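# Place build plate from box onto 3-D printer bed

## Task

Pick up the build plate resting on the cardboard box and set it on the bed of the 3-D printer with its coated side facing up and its left, right and back edges lined up with the edges of the bed. The printer must stay upright, and the other items next to and behind the printer must remain close to where they were and keep their orientation. The plate must stay put by itself once the robot lets go, so release it and move the grippers away at the end.

## Robot and tools

ROBOT. Two arms, left_arm and right_arm, each with a two-finger gripper. The names are just labels, not sides of a camera picture. Fingers extend along the gripper's own +z axis and close along its y axis. The reported end_effector_position is the spot between the finger pads, roughly 1 cm short of the fingertips. Joint limits (rad, base to hand): waist -2.618 to 3.054, shoulder 0.000 to 3.142, elbow 0.000 to 3.142, wrist pitch -1.571 to 1.571, wrist yaw -1.571 to 1.571, wrist roll -2.094 to 2.094. Elbows never fully straighten.

FRAME. All poses use one scene frame: origin on the table surface midway between the arms, +z up, +x outward over the table, and left_arm sits toward +y. Positions are metres; orientations are quaternions written w first (qw, qx, qy, qz). Reported hand positions can be slightly wrong, more so at long reach, and arms tend to settle a centimetre or more short of the command, usually low.

ROW FORMAT. Every command row holds 16 numbers, both arms always included: left x, y, z, qw, qx, qy, qz, opening, then right x, y, z, qw, qx, qy, qz, opening. Positions and quaternions are absolute poses in the scene frame, not offsets. Opening runs from -1 (closed) to +1 (fully open, 0.094 m). To keep an arm still, resend its exact pose from the latest result plus its intended opening; to keep a hand's orientation fixed, repeat the same quaternion in every row rather than copying a drifted reading.

execute_actions(actions): a list of up to 15 actions; each action is a list of up to 15 rows, one row per control step of 1/30 s. If fewer than 15 rows are given, the last one is held for the remaining steps. An empty list only returns state and images. A target more than 0.6 m from the gripper's current position along any of that gripper's own axes gets the action rejected for both arms; if the first action fails that check, or anything is malformed, nothing runs. Each control step the command is clipped to 70 mm and 16 degrees from the measured pose, so distant targets take several actions; after an action the arm continues only up to its last clipped pose. When position and orientation conflict, position wins.

move(target, speed, blocking): target is one 16-number row of absolute poses. Each gripper travels a straight line toward its pose; both paths end together, lasting 0.5 to 10 s (cut off at 10 s). speed is the path's top speed in m/s, 0.002 to 0.5, default 0.25; rotation is capped at twice that value in rad/s. Rotation takes the shorter direction. Openings are applied at the start. Paths ignore obstacles and the other arm, hands lag and may overshoot speed near full stretch. Faster contact and targets deeper past contact push harder. With blocking=false the result returns after 0.5 s while motion continues; until a result shows it ended, other moves and actions are refused, so use wait or stop. The result adds a move: line giving the ending (done, off_target, moving, held, fault) and active limits: limits=paced means the pose was clipped, limits=held means a check blocked some steps (the arm may then jump faster). Distance to each pose is also reported; if only one arm is named, the other finished.

wait(seconds): 0 to 10 s, arms hold their last command; returns early if a running move ends. stop(): brakes a running move; the arm needs room to decelerate, fingers keep moving. zoom_image(camera, region): camera is cam_low, cam_left_wrist or cam_right_wrist; region is [x0, y0, x1, y1] pixels, at most 504 by 504, origin top-left. show_instructions(): shows the reference image (printer card page 5). finished_scene(scene): ends the current scene, given its number; irreversible, and the result reports success and the next task.

RESULTS. Each result has a state line left_arm: ... | right_arm: ... with position and quaternion, Hand target lines (where the controller is currently heading), grip_measured (finger opening on the command scale; last Joint positions value is metres), and images from cam_low, cam_left_wrist, cam_right_wrist, each 504x504, with calibration (cam_low pinhole at about [0.768, -0.016, 0.274]; wrist cameras fisheye). A pose unreachable line means the clearance check altered or blocked that arm's command. FAULT or OVER-TEMPERATURE FAULT lines mean an arm stopped.

GRIPPING. Fingers go to the commanded grip_measured value; to hold something, command about 0.03 below the measured opening for a firm hold, less for a light one. Readings may be off by about 1 mm per gripper. Pad force tops out near 50 to 62 N, lower on thin parts under about 2 mm, with brief spikes on first contact.

HEAT. Holding loads warms motors. A MOTOR HOT warning appears at 75 °C; at 90 °C that arm halts 10 s; at 100 °C it drops everything and sags. Avoid long holds.

AVOID. Knocking or pushing items off the table, tipping the printer, disturbing neighbouring objects, dropping or slamming the plate, letting the arms collide or press on each other, and hard pushes. Small external tugs or pushes may occur. Finish with the plate resting on its own, grippers open and withdrawn.

Each tool is called after ">>>" as name(argument=value, ...) on one line, values as JSON.

Reference images:

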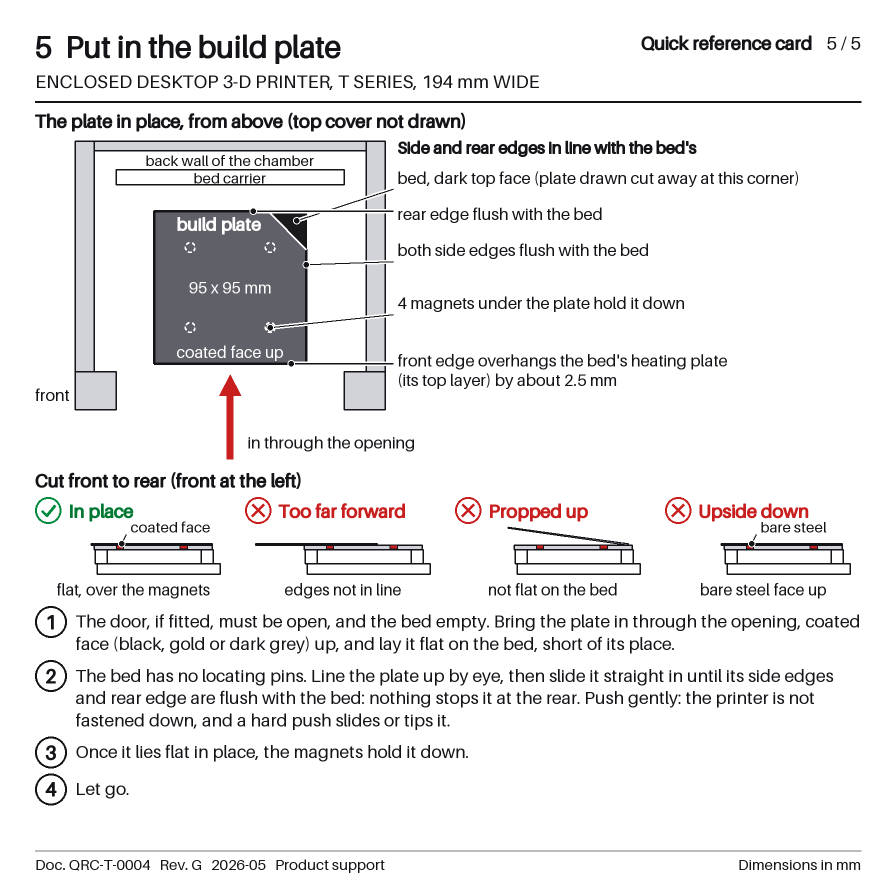

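## Session

>>> execute_actions(actions=[])

Scene clock: 0.00 s.
left_arm: end_effector_position=(+0.4025, +0.3601, +0.3989) grip_measured=+1.000 end_effector_quat_wxyz=(+0.700, -0.008, +0.714, +0.011) | right_arm: end_effector_position=(+0.3842, -0.2903, +0.3956) grip_measured=+1.000 end_effector_quat_wxyz=(+0.696, -0.038, +0.716, +0.029)
Joint positions: left_arm=[ 0.011  1.062  1.039  0.005 -0.007  0.003  0.094] | right_arm=[ 0.003  1.06   1.035 -0.004 -0.01  -0.011  0.094]
Joint velocities: left_arm=[ 0.007  0.002  0.007  0.007  0.037 -0.037  0.   ] | right_arm=[-0.002  0.007 -0.007 -0.051  0.022 -0.051  0.   ]
Hand target (left_arm): +0.399, +0.360, +0.408; +0.709, -0.009, +0.705, +0.011
Hand target (right_arm): +0.382, -0.291, +0.399; +0.698, -0.037, +0.714, +0.030

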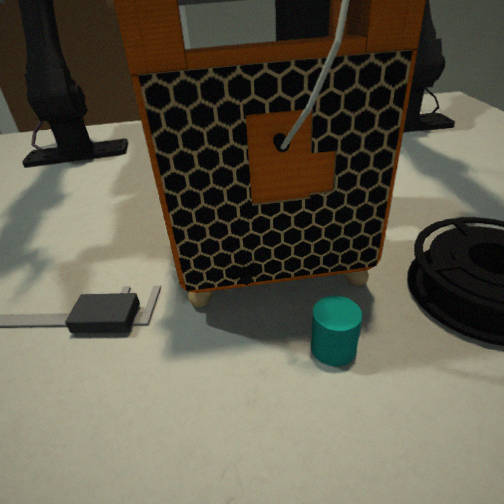

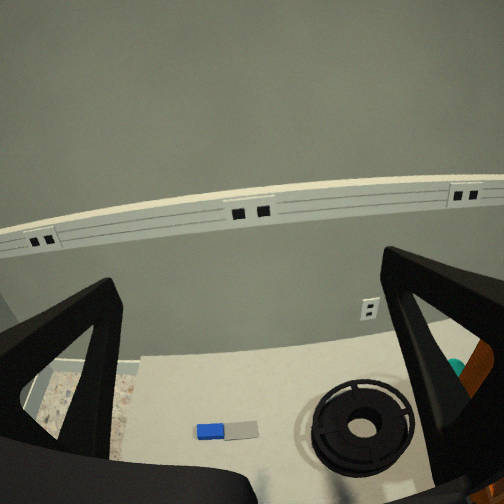

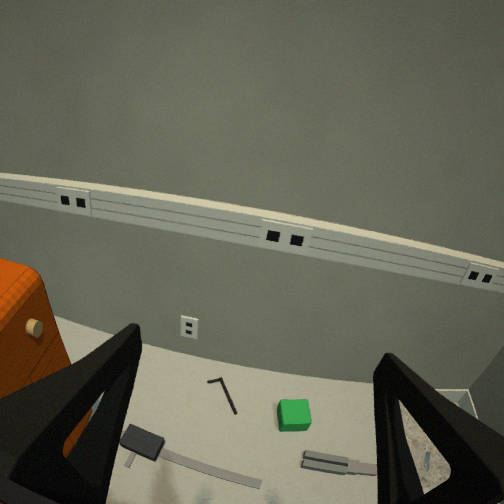

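>>> move(target=[0.17,0.22,0.36,0.530,0.314,0.757,-0.220,1,0.17,-0.2,0.36,0.530,-0.314,0.757,0.220,1], speed=0.3)

Scene clock: 22.67 s.
left_arm: end_effector_position=(+0.1785, +0.2116, +0.3498) grip_measured=+1.000 end_effector_quat_wxyz=(+0.515, +0.321, +0.765, -0.216) | right_arm: end_effector_position=(+0.1794, -0.2046, +0.3542) grip_measured=+1.000 end_effector_quat_wxyz=(+0.524, -0.300, +0.766, +0.219)
Joint positions: left_arm=[-0.445  0.614  1.137 -0.933  0.332  0.141  0.094] | right_arm=[-0.011  0.653  1.15  -0.958 -0.646 -0.268  0.094]
Joint velocities: left_arm=[-0.012 -0.007  0.002  0.066 -0.11  -0.066  0.   ] | right_arm=[ 0.002 -0.002  0.012 -0.139 -0.066  0.051  0.   ]
Hand target (left_arm): +0.172, +0.215, +0.363; +0.530, +0.318, +0.756, -0.217
Hand target (right_arm): +0.168, -0.201, +0.365; +0.533, -0.313, +0.754, +0.223
Off the commanded pose (left_arm): 0.016 m, 2 deg.
Off the commanded pose (right_arm): 0.012 m, 2 deg.
move: off_target (left_arm, right_arm)
camera_calibration (this result's frames):
cam_left_wrist: T_world_to_cam=[[-0.768076, -0.633347, -0.094497, 0.301206], [-0.485935, 0.67258, -0.558125, 0.154457], [0.417044, -0.382764, -0.824358, 0.39621], [0, 0, 0, 1]] pos_world=[0.141168, 0.238538, 0.441288]
cam_right_wrist: T_world_to_cam=[[0.754332, -0.647688, 0.107161, -0.305151], [-0.459978, -0.637907, -0.617652, 0.214308], [0.468405, 0.416623, -0.779116, 0.378656], [0, 0, 0, 1]] pos_world=[0.151398, -0.218691, 0.460085]

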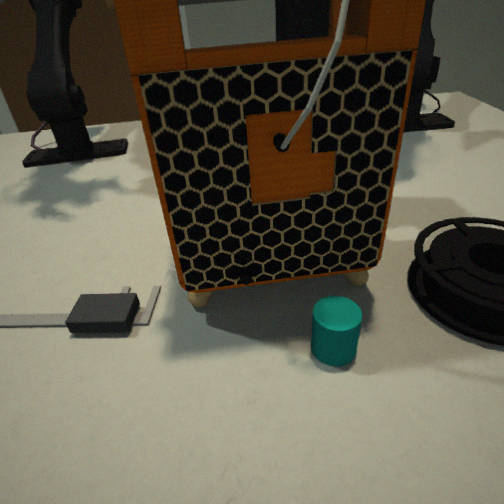

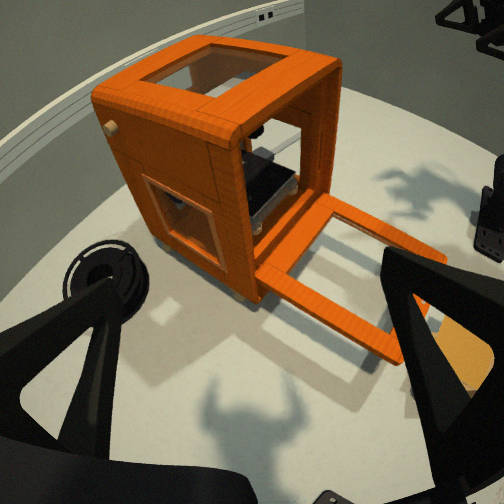

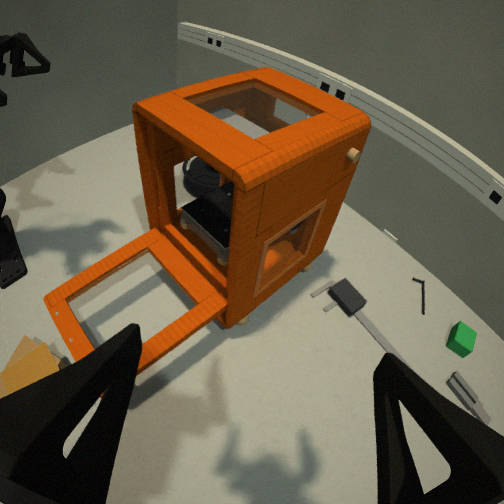

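>>> move(target=[0.06,0.14,0.30,0.354,0.612,0.612,-0.354,1,0.06,-0.1,0.30,0.354,-0.612,0.612,0.354,1], speed=0.3)

Scene clock: 34.43 s.
left_arm: end_effector_position=(+0.0599, +0.1405, +0.3029) grip_measured=+1.000 end_effector_quat_wxyz=(+0.359, +0.609, +0.616, -0.348) | right_arm: end_effector_position=(+0.0565, -0.1024, +0.3072) grip_measured=+1.000 end_effector_quat_wxyz=(-0.361, +0.611, -0.611, -0.350)
Joint positions: left_arm=[-0.966  0.655  1.067 -1.022  0.505  0.336  0.094] | right_arm=[ 0.807  0.725  1.087 -0.989 -0.569 -0.388  0.094]
Joint velocities: left_arm=[-0.017 -0.012 -0.002  0.081 -0.037 -0.037  0.   ] | right_arm=[-0.002 -0.007  0.007  0.081  0.066  0.022  0.   ]
Hand target (left_arm): +0.059, +0.137, +0.300; +0.355, +0.615, +0.611, -0.350
Hand target (right_arm): +0.057, -0.100, +0.300; -0.352, +0.616, -0.613, -0.347
Off the commanded pose (left_arm): 0.003 m, 1 deg.
Off the commanded pose (right_arm): 0.008 m, 1 deg.
move: done
camera_calibration (this result's frames):
cam_left_wrist: T_world_to_cam=[[-0.99247, 0.0821734, -0.0908331, 0.0724113], [0.113944, 0.89148, -0.438497, 0.0155771], [0.0449431, -0.445545, -0.894131, 0.431998], [0, 0, 0, 1]] pos_world=[0.0506758, 0.172638, 0.399671]
cam_right_wrist: T_world_to_cam=[[0.985977, 0.111161, 0.124469, -0.0819347], [0.158262, -0.859441, -0.486121, 0.0959009], [0.0529368, 0.499003, -0.864982, 0.415371], [0, 0, 0, 1]] pos_world=[0.0436198, -0.115742, 0.416106]

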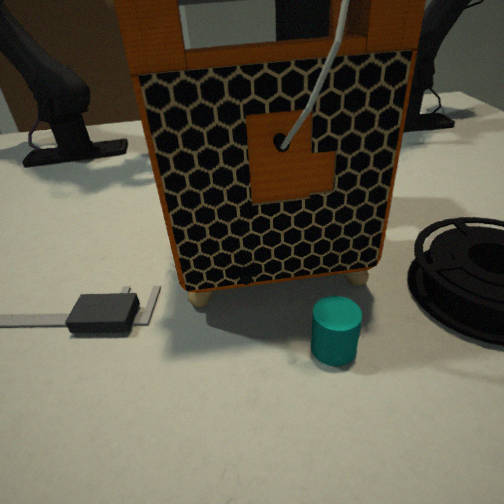

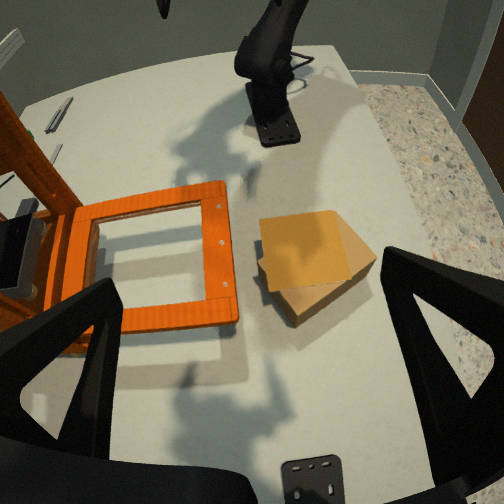

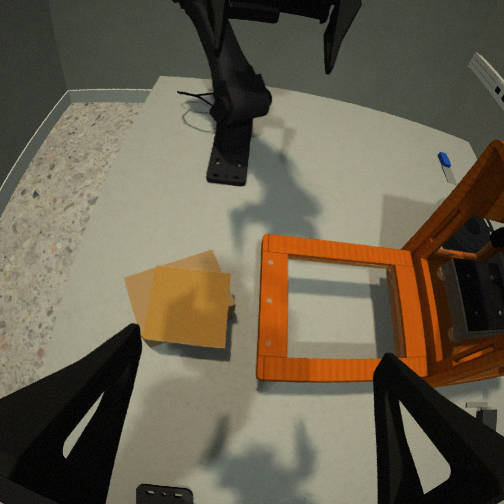

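>>> zoom_image(camera="cam_left_wrist", region=[190,170,400,340])

>>> zoom_image(camera="cam_right_wrist", region=[110,220,320,390])

Region (190, 170, 400, 340) of cam_left_wrist's 504x504 image, scaled by 2.400, with more detail than that image has; it fills the top 408 rows of this view, and the rest is white.

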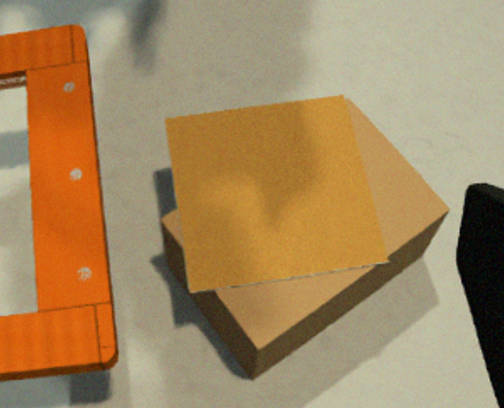

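Region (110, 220, 320, 390) of cam_right_wrist's 504x504 image, scaled by 2.400, with more detail than that image has; it fills the top 408 rows of this view, and the rest is white.

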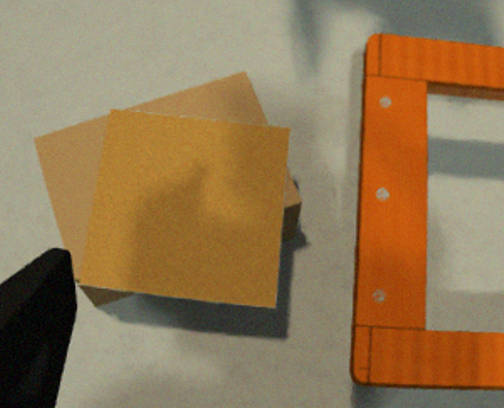

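>>> move(target=[0.06,0.14,0.30,0.354,0.612,0.612,-0.354,1,0.045,-0.075,0.13,0.5292,-0.8306,-0.0933,0.1465,-0.3], speed=0.2)

Scene clock: 146.37 s.
left_arm: end_effector_position=(+0.0608, +0.1407, +0.3047) grip_measured=+1.000 end_effector_quat_wxyz=(+0.362, +0.610, +0.611, -0.351) | right_arm: end_effector_position=(+0.0485, -0.0768, +0.1379) grip_measured=-0.299 end_effector_quat_wxyz=(-0.548, +0.825, +0.067, -0.126)
Joint positions: left_arm=[-0.935  0.655  1.067 -1.022  0.538  0.357  0.094] | right_arm=[ 0.657  0.808  0.338 -0.289 -1.006 -2.101  0.033]
Joint velocities: left_arm=[ 0.012 -0.007  0.002  0.007 -0.007 -0.037  0.   ] | right_arm=[ 0.012 -0.007 -0.012  0.051  0.022 -0.022 -0.001]
Hand target (left_arm): +0.060, +0.140, +0.300; +0.354, +0.612, +0.612, -0.354
Hand target (right_arm): +0.042, -0.078, +0.131; -0.542, +0.826, +0.070, -0.139
Off the commanded pose (left_arm): 0.005 m, 1 deg.
Off the commanded pose (right_arm): 0.009 m, 4 deg.
joint sent to its limit (right arm) — the command would take joint 6 (wrist roll) past its lower limit, so that joint was sent only as far as its limit.
move: off_target (right_arm)
camera_calibration (this result's frames):
cam_left_wrist: T_world_to_cam=[[-0.991591, 0.0877808, -0.0950919, 0.073972], [0.121389, 0.885605, -0.448296, 0.0194374], [0.044862, -0.456069, -0.888813, 0.433549], [0, 0, 0, 1]] pos_world=[0.0515405, 0.174021, 0.401092]
cam_right_wrist: T_world_to_cam=[[-0.133851, 0.390157, 0.910967, -0.0885309], [0.960408, -0.175573, 0.216311, -0.0463261], [0.244337, 0.903854, -0.35121, 0.207482], [0, 0, 0, 1]] pos_world=[-0.0180533, -0.161126, 0.163539]

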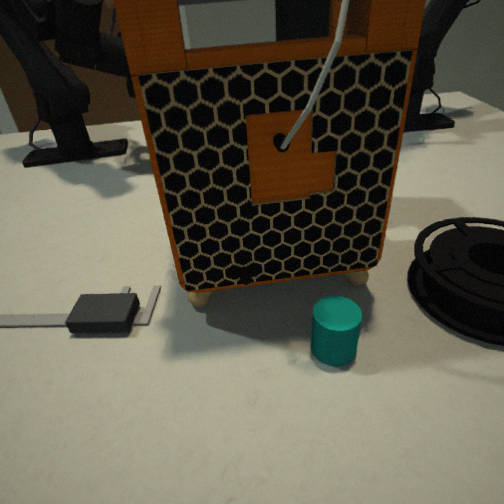

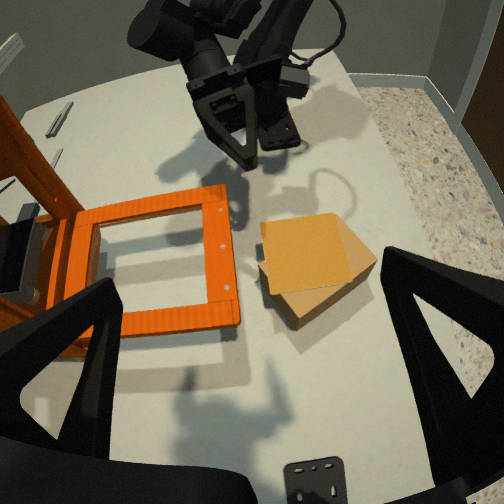

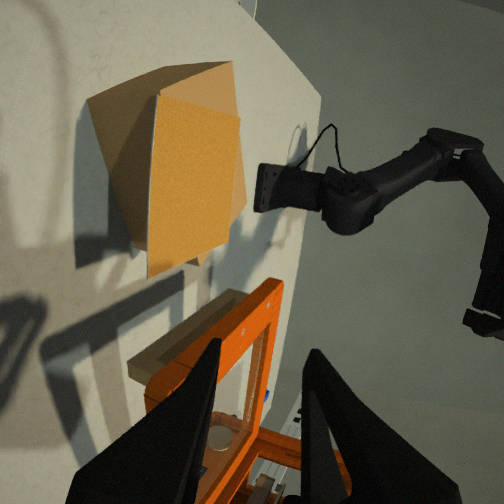

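>>> move(target=[0.06,0.14,0.30,0.354,0.612,0.612,-0.354,1,0.033,-0.056,0.06,0.5292,-0.8306,-0.0933,0.1465,-0.3], speed=0.08)

Scene clock: 163.07 s.
left_arm: end_effector_position=(+0.0608, +0.1407, +0.3047) grip_measured=+1.000 end_effector_quat_wxyz=(+0.362, +0.610, +0.611, -0.351) | right_arm: end_effector_position=(+0.0388, -0.0535, +0.0705) grip_measured=-0.299 end_effector_quat_wxyz=(-0.540, +0.825, +0.104, -0.129)
Joint positions: left_arm=[-0.935  0.655  1.067 -1.022  0.538  0.357  0.094] | right_arm=[ 0.796  1.19   0.157  0.336 -0.932 -2.055  0.033]
Joint velocities: left_arm=[-0.027  0.002  0.007 -0.007  0.066 -0.095  0.   ] | right_arm=[ 0.012  0.002 -0.002 -0.022  0.022 -0.037 -0.   ]
Hand target (left_arm): +0.060, +0.140, +0.300; +0.354, +0.612, +0.612, -0.354
Hand target (right_arm): +0.031, -0.059, +0.061; -0.527, +0.832, +0.094, -0.146
Off the commanded pose (left_arm): 0.005 m, 1 deg.
Off the commanded pose (right_arm): 0.012 m, 3 deg.
move: off_target (right_arm)
camera_calibration (this result's frames):
cam_left_wrist: T_world_to_cam=[[-0.991591, 0.0877808, -0.0950919, 0.073972], [0.121389, 0.885605, -0.448296, 0.0194374], [0.044862, -0.456069, -0.888813, 0.433549], [0, 0, 0, 1]] pos_world=[0.0515405, 0.174021, 0.401092]
cam_right_wrist: T_world_to_cam=[[-0.194464, 0.382129, 0.903417, -0.0350735], [0.961026, -0.110278, 0.25351, -0.0175728], [0.1965, 0.917506, -0.345791, 0.167311], [0, 0, 0, 1]] pos_world=[-0.0228092, -0.142044, 0.0939954]

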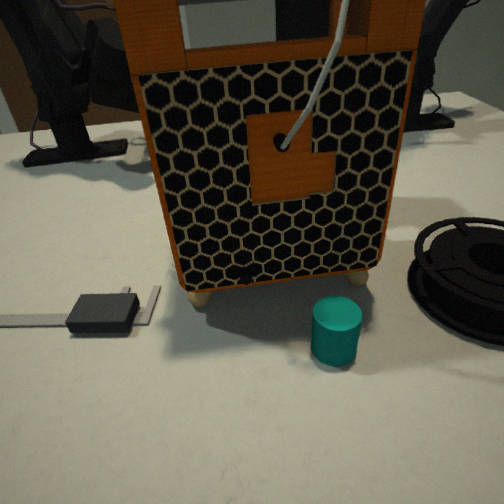

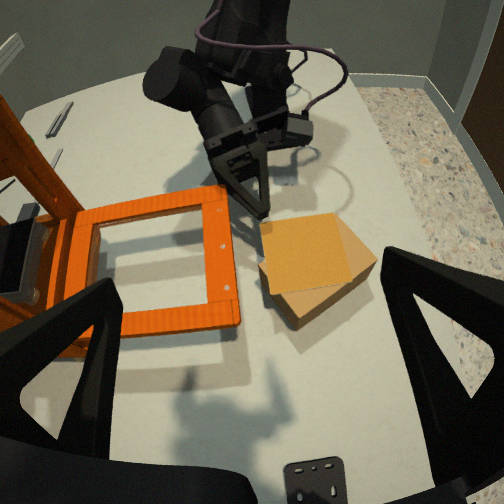

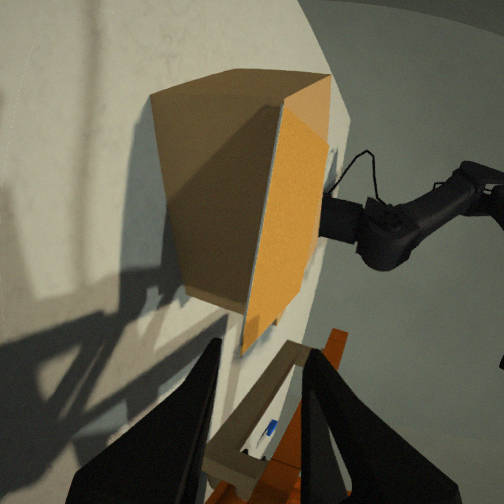

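>>> move(target=[0.06,0.14,0.30,0.354,0.612,0.612,-0.354,1,0.014,-0.048,0.053,0.5292,-0.8306,-0.0933,0.1465,-0.3], speed=0.04)

Scene clock: 177.10 s.
left_arm: end_effector_position=(+0.0608, +0.1407, +0.3047) grip_measured=+1.000 end_effector_quat_wxyz=(+0.362, +0.610, +0.611, -0.351) | right_arm: end_effector_position=(+0.0209, -0.0429, +0.0639) grip_measured=-0.299 end_effector_quat_wxyz=(-0.542, +0.823, +0.105, -0.130)
Joint positions: left_arm=[-0.935  0.655  1.067 -1.022  0.538  0.357  0.094] | right_arm=[ 0.93   1.252  0.105  0.554 -0.83  -1.924  0.033]
Joint velocities: left_arm=[ 0.002  0.007 -0.012 -0.007 -0.022  0.037  0.   ] | right_arm=[-0.017  0.012  0.002  0.095  0.066  0.037  0.   ]
Hand target (left_arm): +0.060, +0.140, +0.300; +0.354, +0.612, +0.612, -0.354
Hand target (right_arm): +0.014, -0.049, +0.053; -0.528, +0.832, +0.094, -0.145
Off the commanded pose (left_arm): 0.005 m, 1 deg.
Off the commanded pose (right_arm): 0.014 m, 3 deg.
move: off_target (right_arm)
camera_calibration (this result's frames):
cam_left_wrist: T_world_to_cam=[[-0.991591, 0.0877808, -0.0950919, 0.073972], [0.121389, 0.885605, -0.448296, 0.0194374], [0.044862, -0.456069, -0.888813, 0.433549], [0, 0, 0, 1]] pos_world=[0.0515405, 0.174021, 0.401092]
cam_right_wrist: T_world_to_cam=[[-0.192843, 0.377309, 0.905787, -0.036972], [0.961835, -0.109941, 0.250572, 0.00266548], [0.194126, 0.919538, -0.341708, 0.158755], [0, 0, 0, 1]] pos_world=[-0.0405119, -0.131738, 0.0870685]

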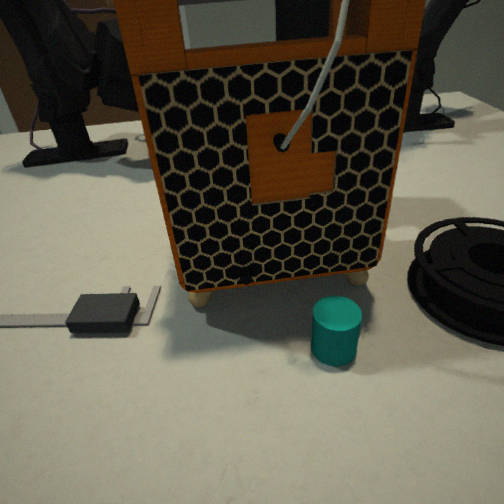

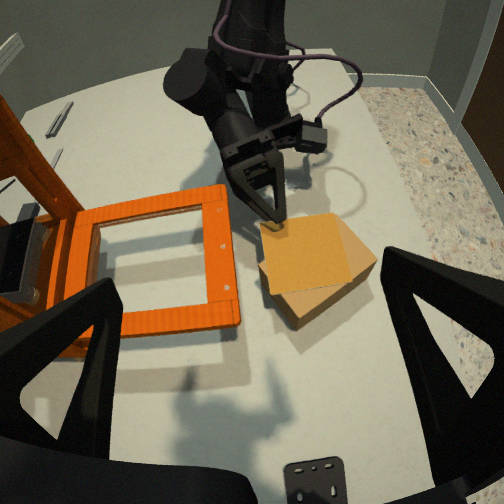

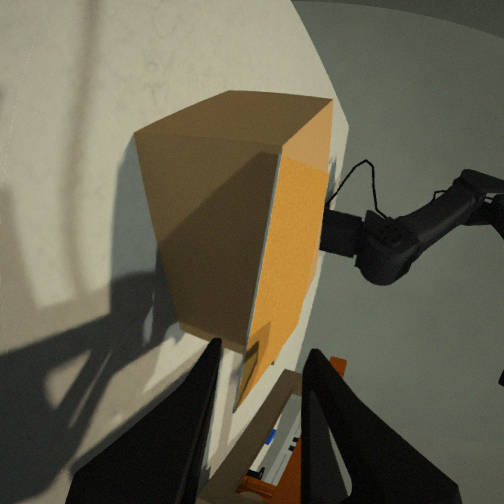

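Advance in.

>>> move(target=[0.06,0.14,0.30,0.354,0.612,0.612,-0.354,1,0.004,-0.030,0.051,0.5292,-0.8306,-0.0933,0.1465,-0.3], speed=0.03)

>>> zoom_image(camera="cam_left_wrist", region=[190,130,400,340])

Scene clock: 185.43 s.
left_arm: end_effector_position=(+0.0608, +0.1407, +0.3047) grip_measured=+1.000 end_effector_quat_wxyz=(+0.362, +0.610, +0.611, -0.351) | right_arm: end_effector_position=(+0.0077, -0.0290, +0.0564) grip_measured=-0.299 end_effector_quat_wxyz=(-0.537, +0.826, +0.101, -0.136)
Joint positions: left_arm=[-0.935  0.655  1.067 -1.022  0.538  0.357  0.094] | right_arm=[ 1.045  1.369  0.105  0.718 -0.736 -1.832  0.033]
Joint velocities: left_arm=[-0.002  0.002 -0.002 -0.007 -0.051  0.037  0.   ] | right_arm=[-0.017  0.012  0.002  0.095 -0.022 -0.022  0.001]
Hand target (left_arm): +0.060, +0.140, +0.300; +0.354, +0.612, +0.612, -0.354
Hand target (right_arm): +0.004, -0.031, +0.051; -0.528, +0.831, +0.094, -0.146
Off the commanded pose (left_arm): 0.005 m, 1 deg.
Off the commanded pose (right_arm): 0.007 m, 2 deg.
move: done
camera_calibration (this result's frames):
cam_left_wrist: T_world_to_cam=[[-0.991591, 0.0877808, -0.0950919, 0.073972], [0.121389, 0.885605, -0.448296, 0.0194374], [0.044862, -0.456069, -0.888813, 0.433549], [0, 0, 0, 1]] pos_world=[0.0515405, 0.174021, 0.401092]
cam_right_wrist: T_world_to_cam=[[-0.181679, 0.389512, 0.902925, -0.0376023], [0.965128, -0.105353, 0.239644, 0.0194551], [0.18847, 0.914976, -0.356788, 0.146749], [0, 0, 0, 1]] pos_world=[-0.053266, -0.117575, 0.081648]

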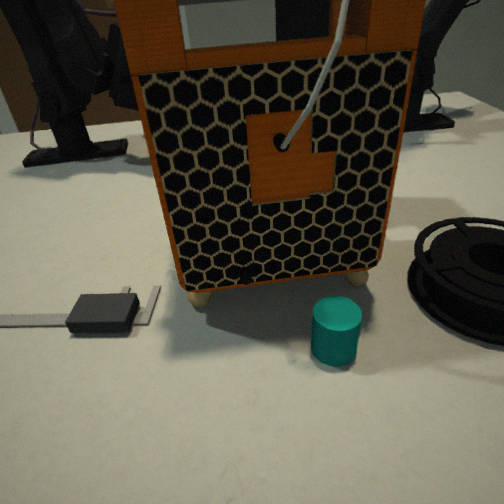

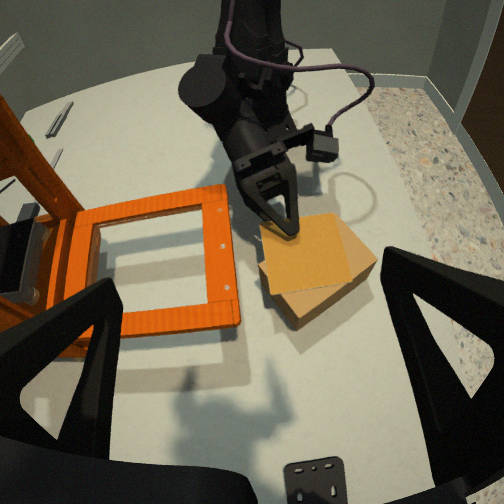

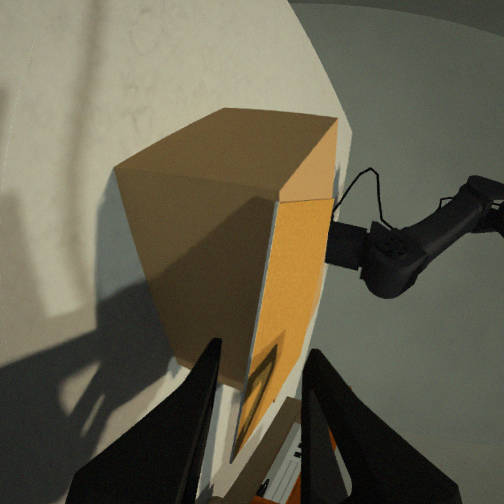

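Region (190, 130, 400, 340) of cam_left_wrist's 504x504 image, scaled by 2.400, with more detail than that image has.

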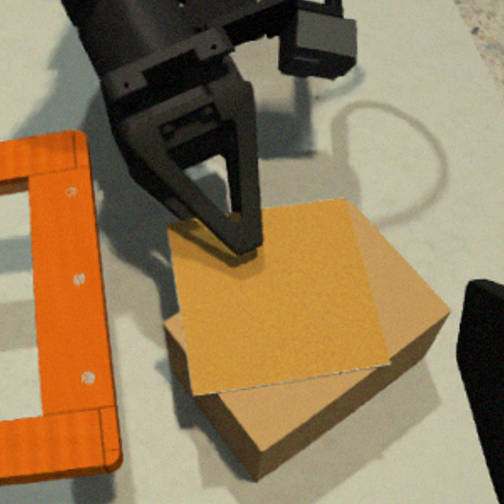

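>>> move(target=[0.06,0.14,0.30,0.354,0.612,0.612,-0.354,1,0.004,-0.026,0.08,0.5292,-0.8306,-0.0933,0.1465,-0.3], speed=0.02)

>>> zoom_image(camera="cam_left_wrist", region=[190,130,400,340])

Scene clock: 196.63 s.
left_arm: end_effector_position=(+0.0608, +0.1407, +0.3047) grip_measured=+1.000 end_effector_quat_wxyz=(+0.362, +0.610, +0.611, -0.351) | right_arm: end_effector_position=(+0.0043, -0.0324, +0.0675) grip_measured=-0.299 end_effector_quat_wxyz=(-0.521, +0.836, +0.090, -0.147)
Joint positions: left_arm=[-0.935  0.655  1.067 -1.022  0.538  0.357  0.094] | right_arm=[ 1.057  1.213  0.145  0.482 -0.725 -1.817  0.033]
Joint velocities: left_arm=[ 0.022 -0.002 -0.002 -0.022 -0.081 -0.051  0.   ] | right_arm=[-0.012 -0.007  0.007 -0.022 -0.037  0.022  0.001]
Hand target (left_arm): +0.060, +0.140, +0.300; +0.354, +0.612, +0.612, -0.354
Hand target (right_arm): +0.004, -0.026, +0.079; -0.529, +0.830, +0.093, -0.147
Off the commanded pose (left_arm): 0.005 m, 1 deg.
Off the commanded pose (right_arm): 0.014 m, 1 deg.
move: off_target (right_arm)
camera_calibration (this result's frames):
cam_left_wrist: T_world_to_cam=[[-0.991591, 0.0877808, -0.0950919, 0.073972], [0.121389, 0.885605, -0.448296, 0.0194374], [0.044862, -0.456069, -0.888813, 0.433549], [0, 0, 0, 1]] pos_world=[0.0515405, 0.174021, 0.401092]
cam_right_wrist: T_world_to_cam=[[-0.15906, 0.428245, 0.889554, -0.044854], [0.970159, -0.0992195, 0.221238, 0.0211697], [0.183005, 0.898199, -0.399684, 0.1568], [0, 0, 0, 1]] pos_world=[-0.0563676, -0.119528, 0.0978869]

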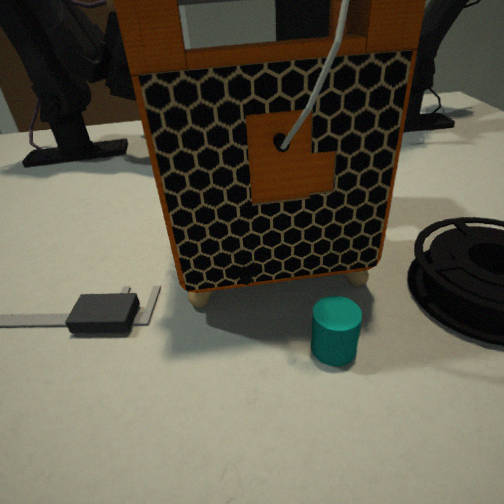

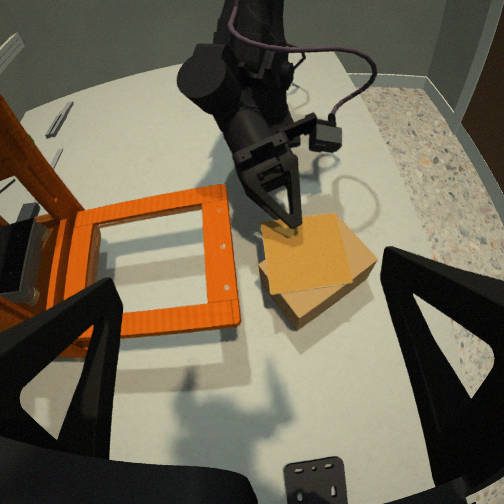

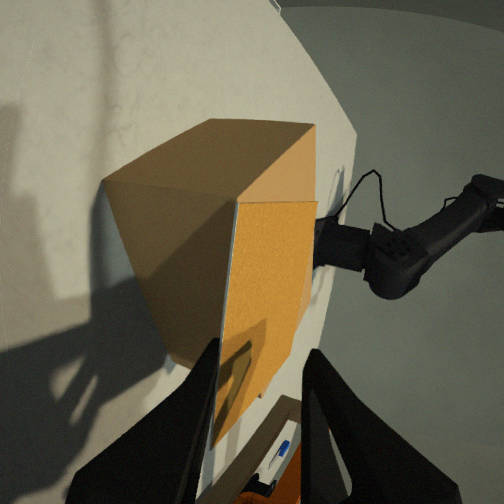

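Region (190, 130, 400, 340) of cam_left_wrist's 504x504 image, scaled by 2.400, with more detail than that image has.

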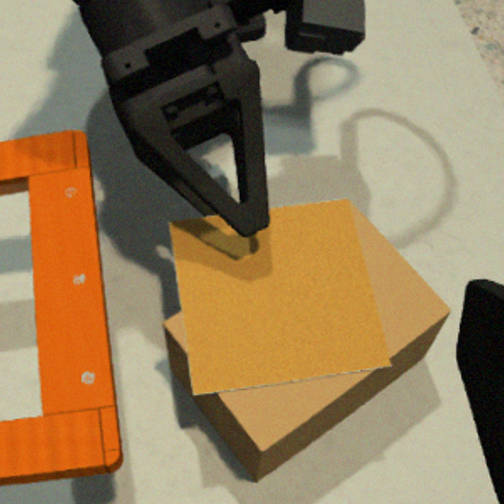

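>>> move(target=[0.06,0.14,0.30,0.354,0.612,0.612,-0.354,1,0.005,-0.016,0.073,0.5292,-0.8306,-0.0933,0.1465,-0.3], speed=0.015)

>>> zoom_image(camera="cam_left_wrist", region=[190,130,400,340])

Scene clock: 205.43 s.
left_arm: end_effector_position=(+0.0608, +0.1407, +0.3047) grip_measured=+1.000 end_effector_quat_wxyz=(+0.362, +0.610, +0.611, -0.351) | right_arm: end_effector_position=(+0.0048, -0.0241, +0.0668) grip_measured=-0.299 end_effector_quat_wxyz=(-0.525, +0.834, +0.093, -0.144)
Joint positions: left_arm=[-0.935  0.655  1.067 -1.022  0.538  0.357  0.094] | right_arm=[ 1.075  1.276  0.158  0.552 -0.709 -1.806  0.033]
Joint velocities: left_arm=[-0.032  0.012  0.017  0.037 -0.066  0.007  0.   ] | right_arm=[ 0.002 -0.017 -0.017  0.037  0.022  0.007 -0.   ]
Hand target (left_arm): +0.060, +0.140, +0.300; +0.354, +0.612, +0.612, -0.354
Hand target (right_arm): +0.005, -0.016, +0.073; -0.529, +0.831, +0.094, -0.146
Off the commanded pose (left_arm): 0.005 m, 1 deg.
Off the commanded pose (right_arm): 0.010 m, 1 deg.
move: done
camera_calibration (this result's frames):
cam_left_wrist: T_world_to_cam=[[-0.991591, 0.0877808, -0.0950919, 0.073972], [0.121389, 0.885605, -0.448296, 0.0194374], [0.044862, -0.456069, -0.888813, 0.433549], [0, 0, 0, 1]] pos_world=[0.0515405, 0.174021, 0.401092]
cam_right_wrist: T_world_to_cam=[[-0.165417, 0.418907, 0.892835, -0.0480981], [0.968807, -0.100364, 0.226582, 0.0213431], [0.184525, 0.902465, -0.389238, 0.148393], [0, 0, 0, 1]] pos_world=[-0.0560158, -0.111629, 0.0958678]

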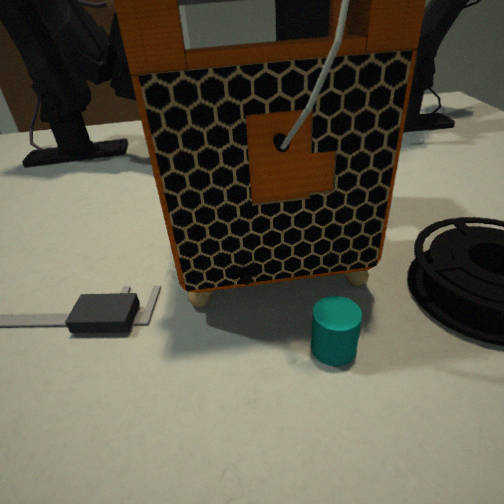

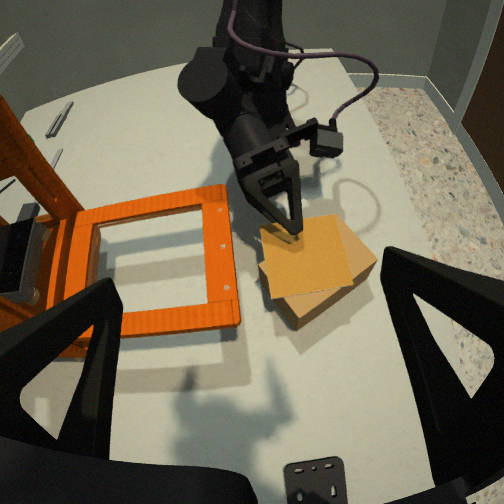

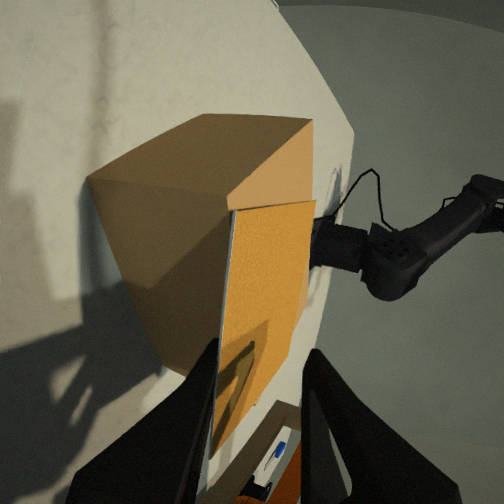

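Region (190, 130, 400, 340) of cam_left_wrist's 504x504 image, scaled by 2.400, with more detail than that image has.

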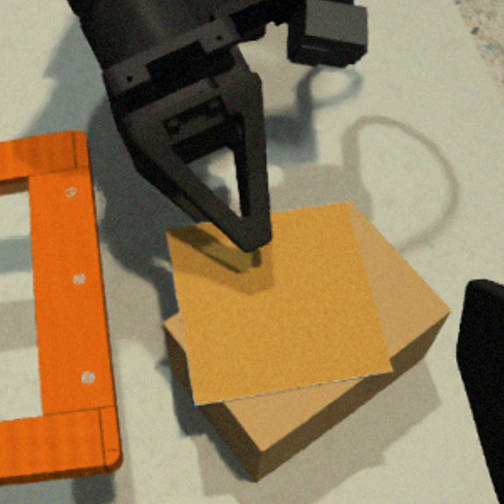

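>>> move(target=[0.06,0.14,0.30,0.354,0.612,0.612,-0.354,1,0.005,-0.012,0.098,0.5292,-0.8306,-0.0933,0.1465,-0.4], speed=0.015)

>>> zoom_image(camera="cam_left_wrist", region=[190,130,400,340])

Scene clock: 215.27 s.
left_arm: end_effector_position=(+0.0608, +0.1407, +0.3047) grip_measured=+1.000 end_effector_quat_wxyz=(+0.362, +0.610, +0.611, -0.351) | right_arm: end_effector_position=(+0.0059, -0.0175, +0.0848) grip_measured=-0.399 end_effector_quat_wxyz=(-0.521, +0.836, +0.091, -0.147)
Joint positions: left_arm=[-0.935  0.655  1.067 -1.022  0.538  0.357  0.094] | right_arm=[ 1.085  1.197  0.229  0.396 -0.702 -1.799  0.028]
Joint velocities: left_arm=[-0.007 -0.007 -0.007 -0.051  0.007  0.007  0.   ] | right_arm=[-0.012 -0.002 -0.002 -0.081  0.037 -0.051 -0.   ]
Hand target (left_arm): +0.060, +0.140, +0.300; +0.354, +0.612, +0.612, -0.354
Hand target (right_arm): +0.005, -0.012, +0.097; -0.530, +0.830, +0.094, -0.146
Off the commanded pose (left_arm): 0.005 m, 1 deg.
Off the commanded pose (right_arm): 0.014 m, 1 deg.
move: off_target (right_arm)
camera_calibration (this result's frames):
cam_left_wrist: T_world_to_cam=[[-0.991591, 0.0877808, -0.0950919, 0.073972], [0.121389, 0.885605, -0.448296, 0.0194374], [0.044862, -0.456069, -0.888813, 0.433549], [0, 0, 0, 1]] pos_world=[0.0515405, 0.174021, 0.401092]
cam_right_wrist: T_world_to_cam=[[-0.160787, 0.427291, 0.889702, -0.0664106], [0.969957, -0.0983332, 0.222517, 0.0171831], [0.182567, 0.898751, -0.398644, 0.149941], [0, 0, 0, 1]] pos_world=[-0.0547191, -0.104693, 0.115035]

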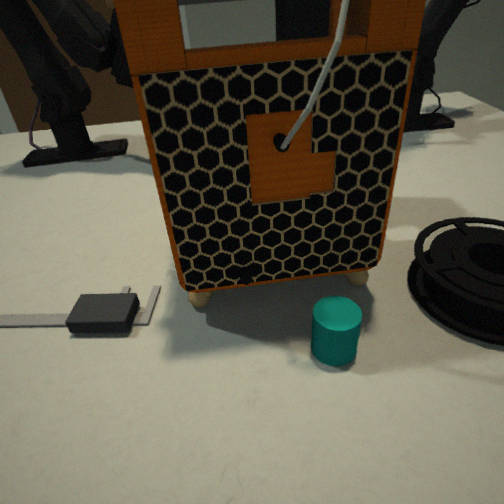

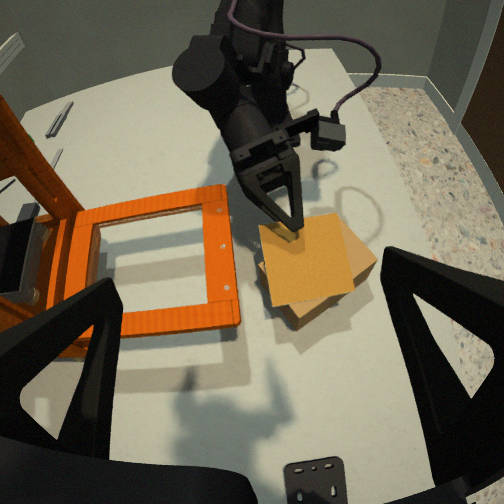

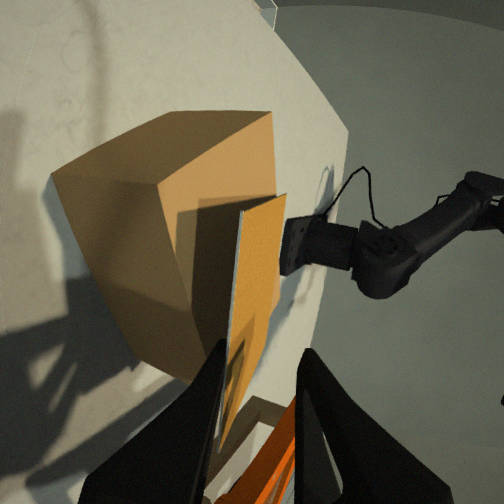

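Region (190, 130, 400, 340) of cam_left_wrist's 504x504 image, scaled by 2.400, with more detail than that image has.

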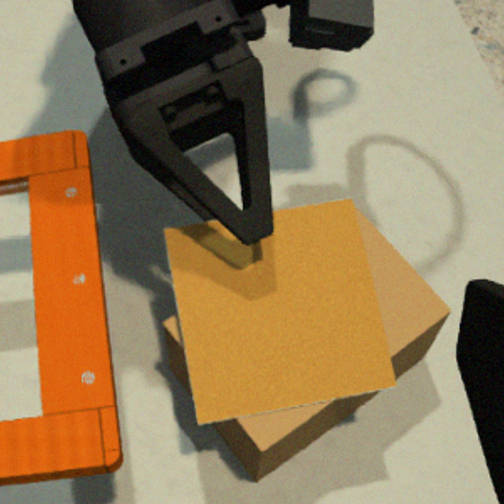

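>>> execute_actions(actions=[[[0.06,0.14,0.30,0.354,0.612,0.612,-0.354,1,0.005,-0.013,0.100,0.5292,-0.8306,-0.0933,0.1465,-0.55]],[[0.06,0.14,0.30,0.354,0.612,0.612,-0.354,1,0.005,-0.014,0.102,0.5292,-0.8306,-0.0933,0.1465,-0.7]],[[0.06,0.14,0.30,0.354,0.612,0.612,-0.354,1,0.005,-0.015,0.104,0.5292,-0.8306,-0.0933,0.1465,-0.85]]])

>>> zoom_image(camera="cam_left_wrist", region=[190,130,400,340])

Scene clock: 224.50 s.
left_arm: end_effector_position=(+0.0608, +0.1407, +0.3047) grip_measured=+1.000 end_effector_quat_wxyz=(+0.362, +0.610, +0.611, -0.351) | right_arm: end_effector_position=(+0.0040, -0.0226, +0.0869) grip_measured=-0.849 end_effector_quat_wxyz=(-0.516, +0.839, +0.088, -0.149)
Joint positions: left_arm=[-0.935  0.655  1.067 -1.022  0.538  0.357  0.094] | right_arm=[ 1.085  1.147  0.229  0.332 -0.7   -1.798  0.007]
Joint velocities: left_arm=[-0.002 -0.002 -0.002  0.007  0.022  0.007  0.   ] | right_arm=[-0.002 -0.007 -0.017  0.022  0.037 -0.022 -0.001]
Hand target (left_arm): +0.060, +0.140, +0.300; +0.354, +0.612, +0.612, -0.354
Hand target (right_arm): +0.005, -0.015, +0.104; -0.530, +0.830, +0.093, -0.146
Off the commanded pose (left_arm): 0.005 m, 1 deg.
Off the commanded pose (right_arm): 0.019 m, 2 deg.
camera_calibration (this result's frames):
cam_left_wrist: T_world_to_cam=[[-0.991591, 0.0877808, -0.0950919, 0.073972], [0.121389, 0.885605, -0.448296, 0.0194374], [0.044862, -0.456069, -0.888813, 0.433549], [0, 0, 0, 1]] pos_world=[0.0515405, 0.174021, 0.401092]
cam_right_wrist: T_world_to_cam=[[-0.155755, 0.439124, 0.884822, -0.0657156], [0.970914, -0.0968402, 0.21897, 0.0184612], [0.181842, 0.893192, -0.411268, 0.156672], [0, 0, 0, 1]] pos_world=[-0.0566493, -0.109293, 0.118538]

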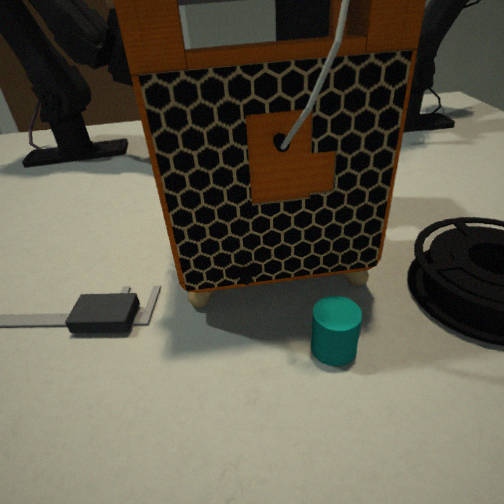

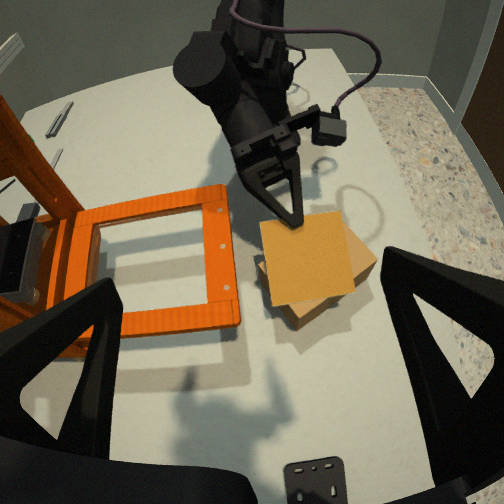

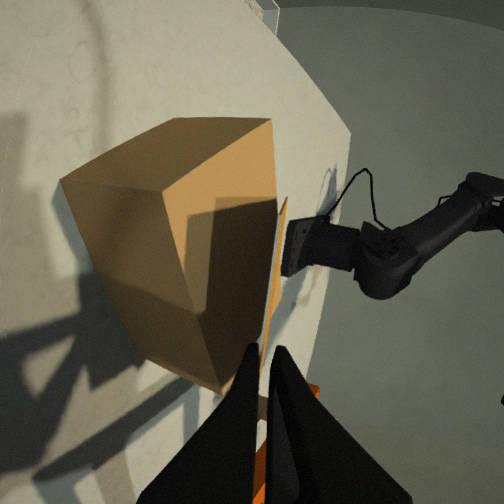

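Region (190, 130, 400, 340) of cam_left_wrist's 504x504 image, scaled by 2.400, with more detail than that image has.

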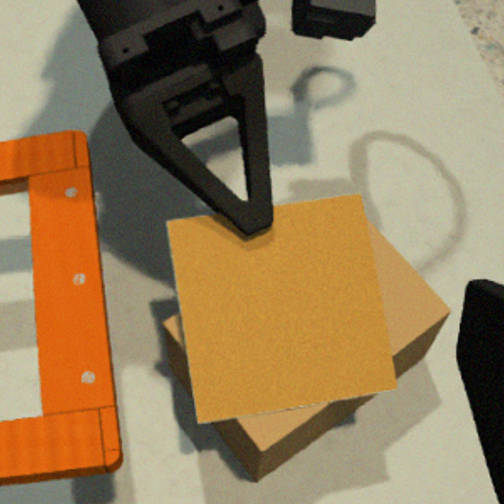

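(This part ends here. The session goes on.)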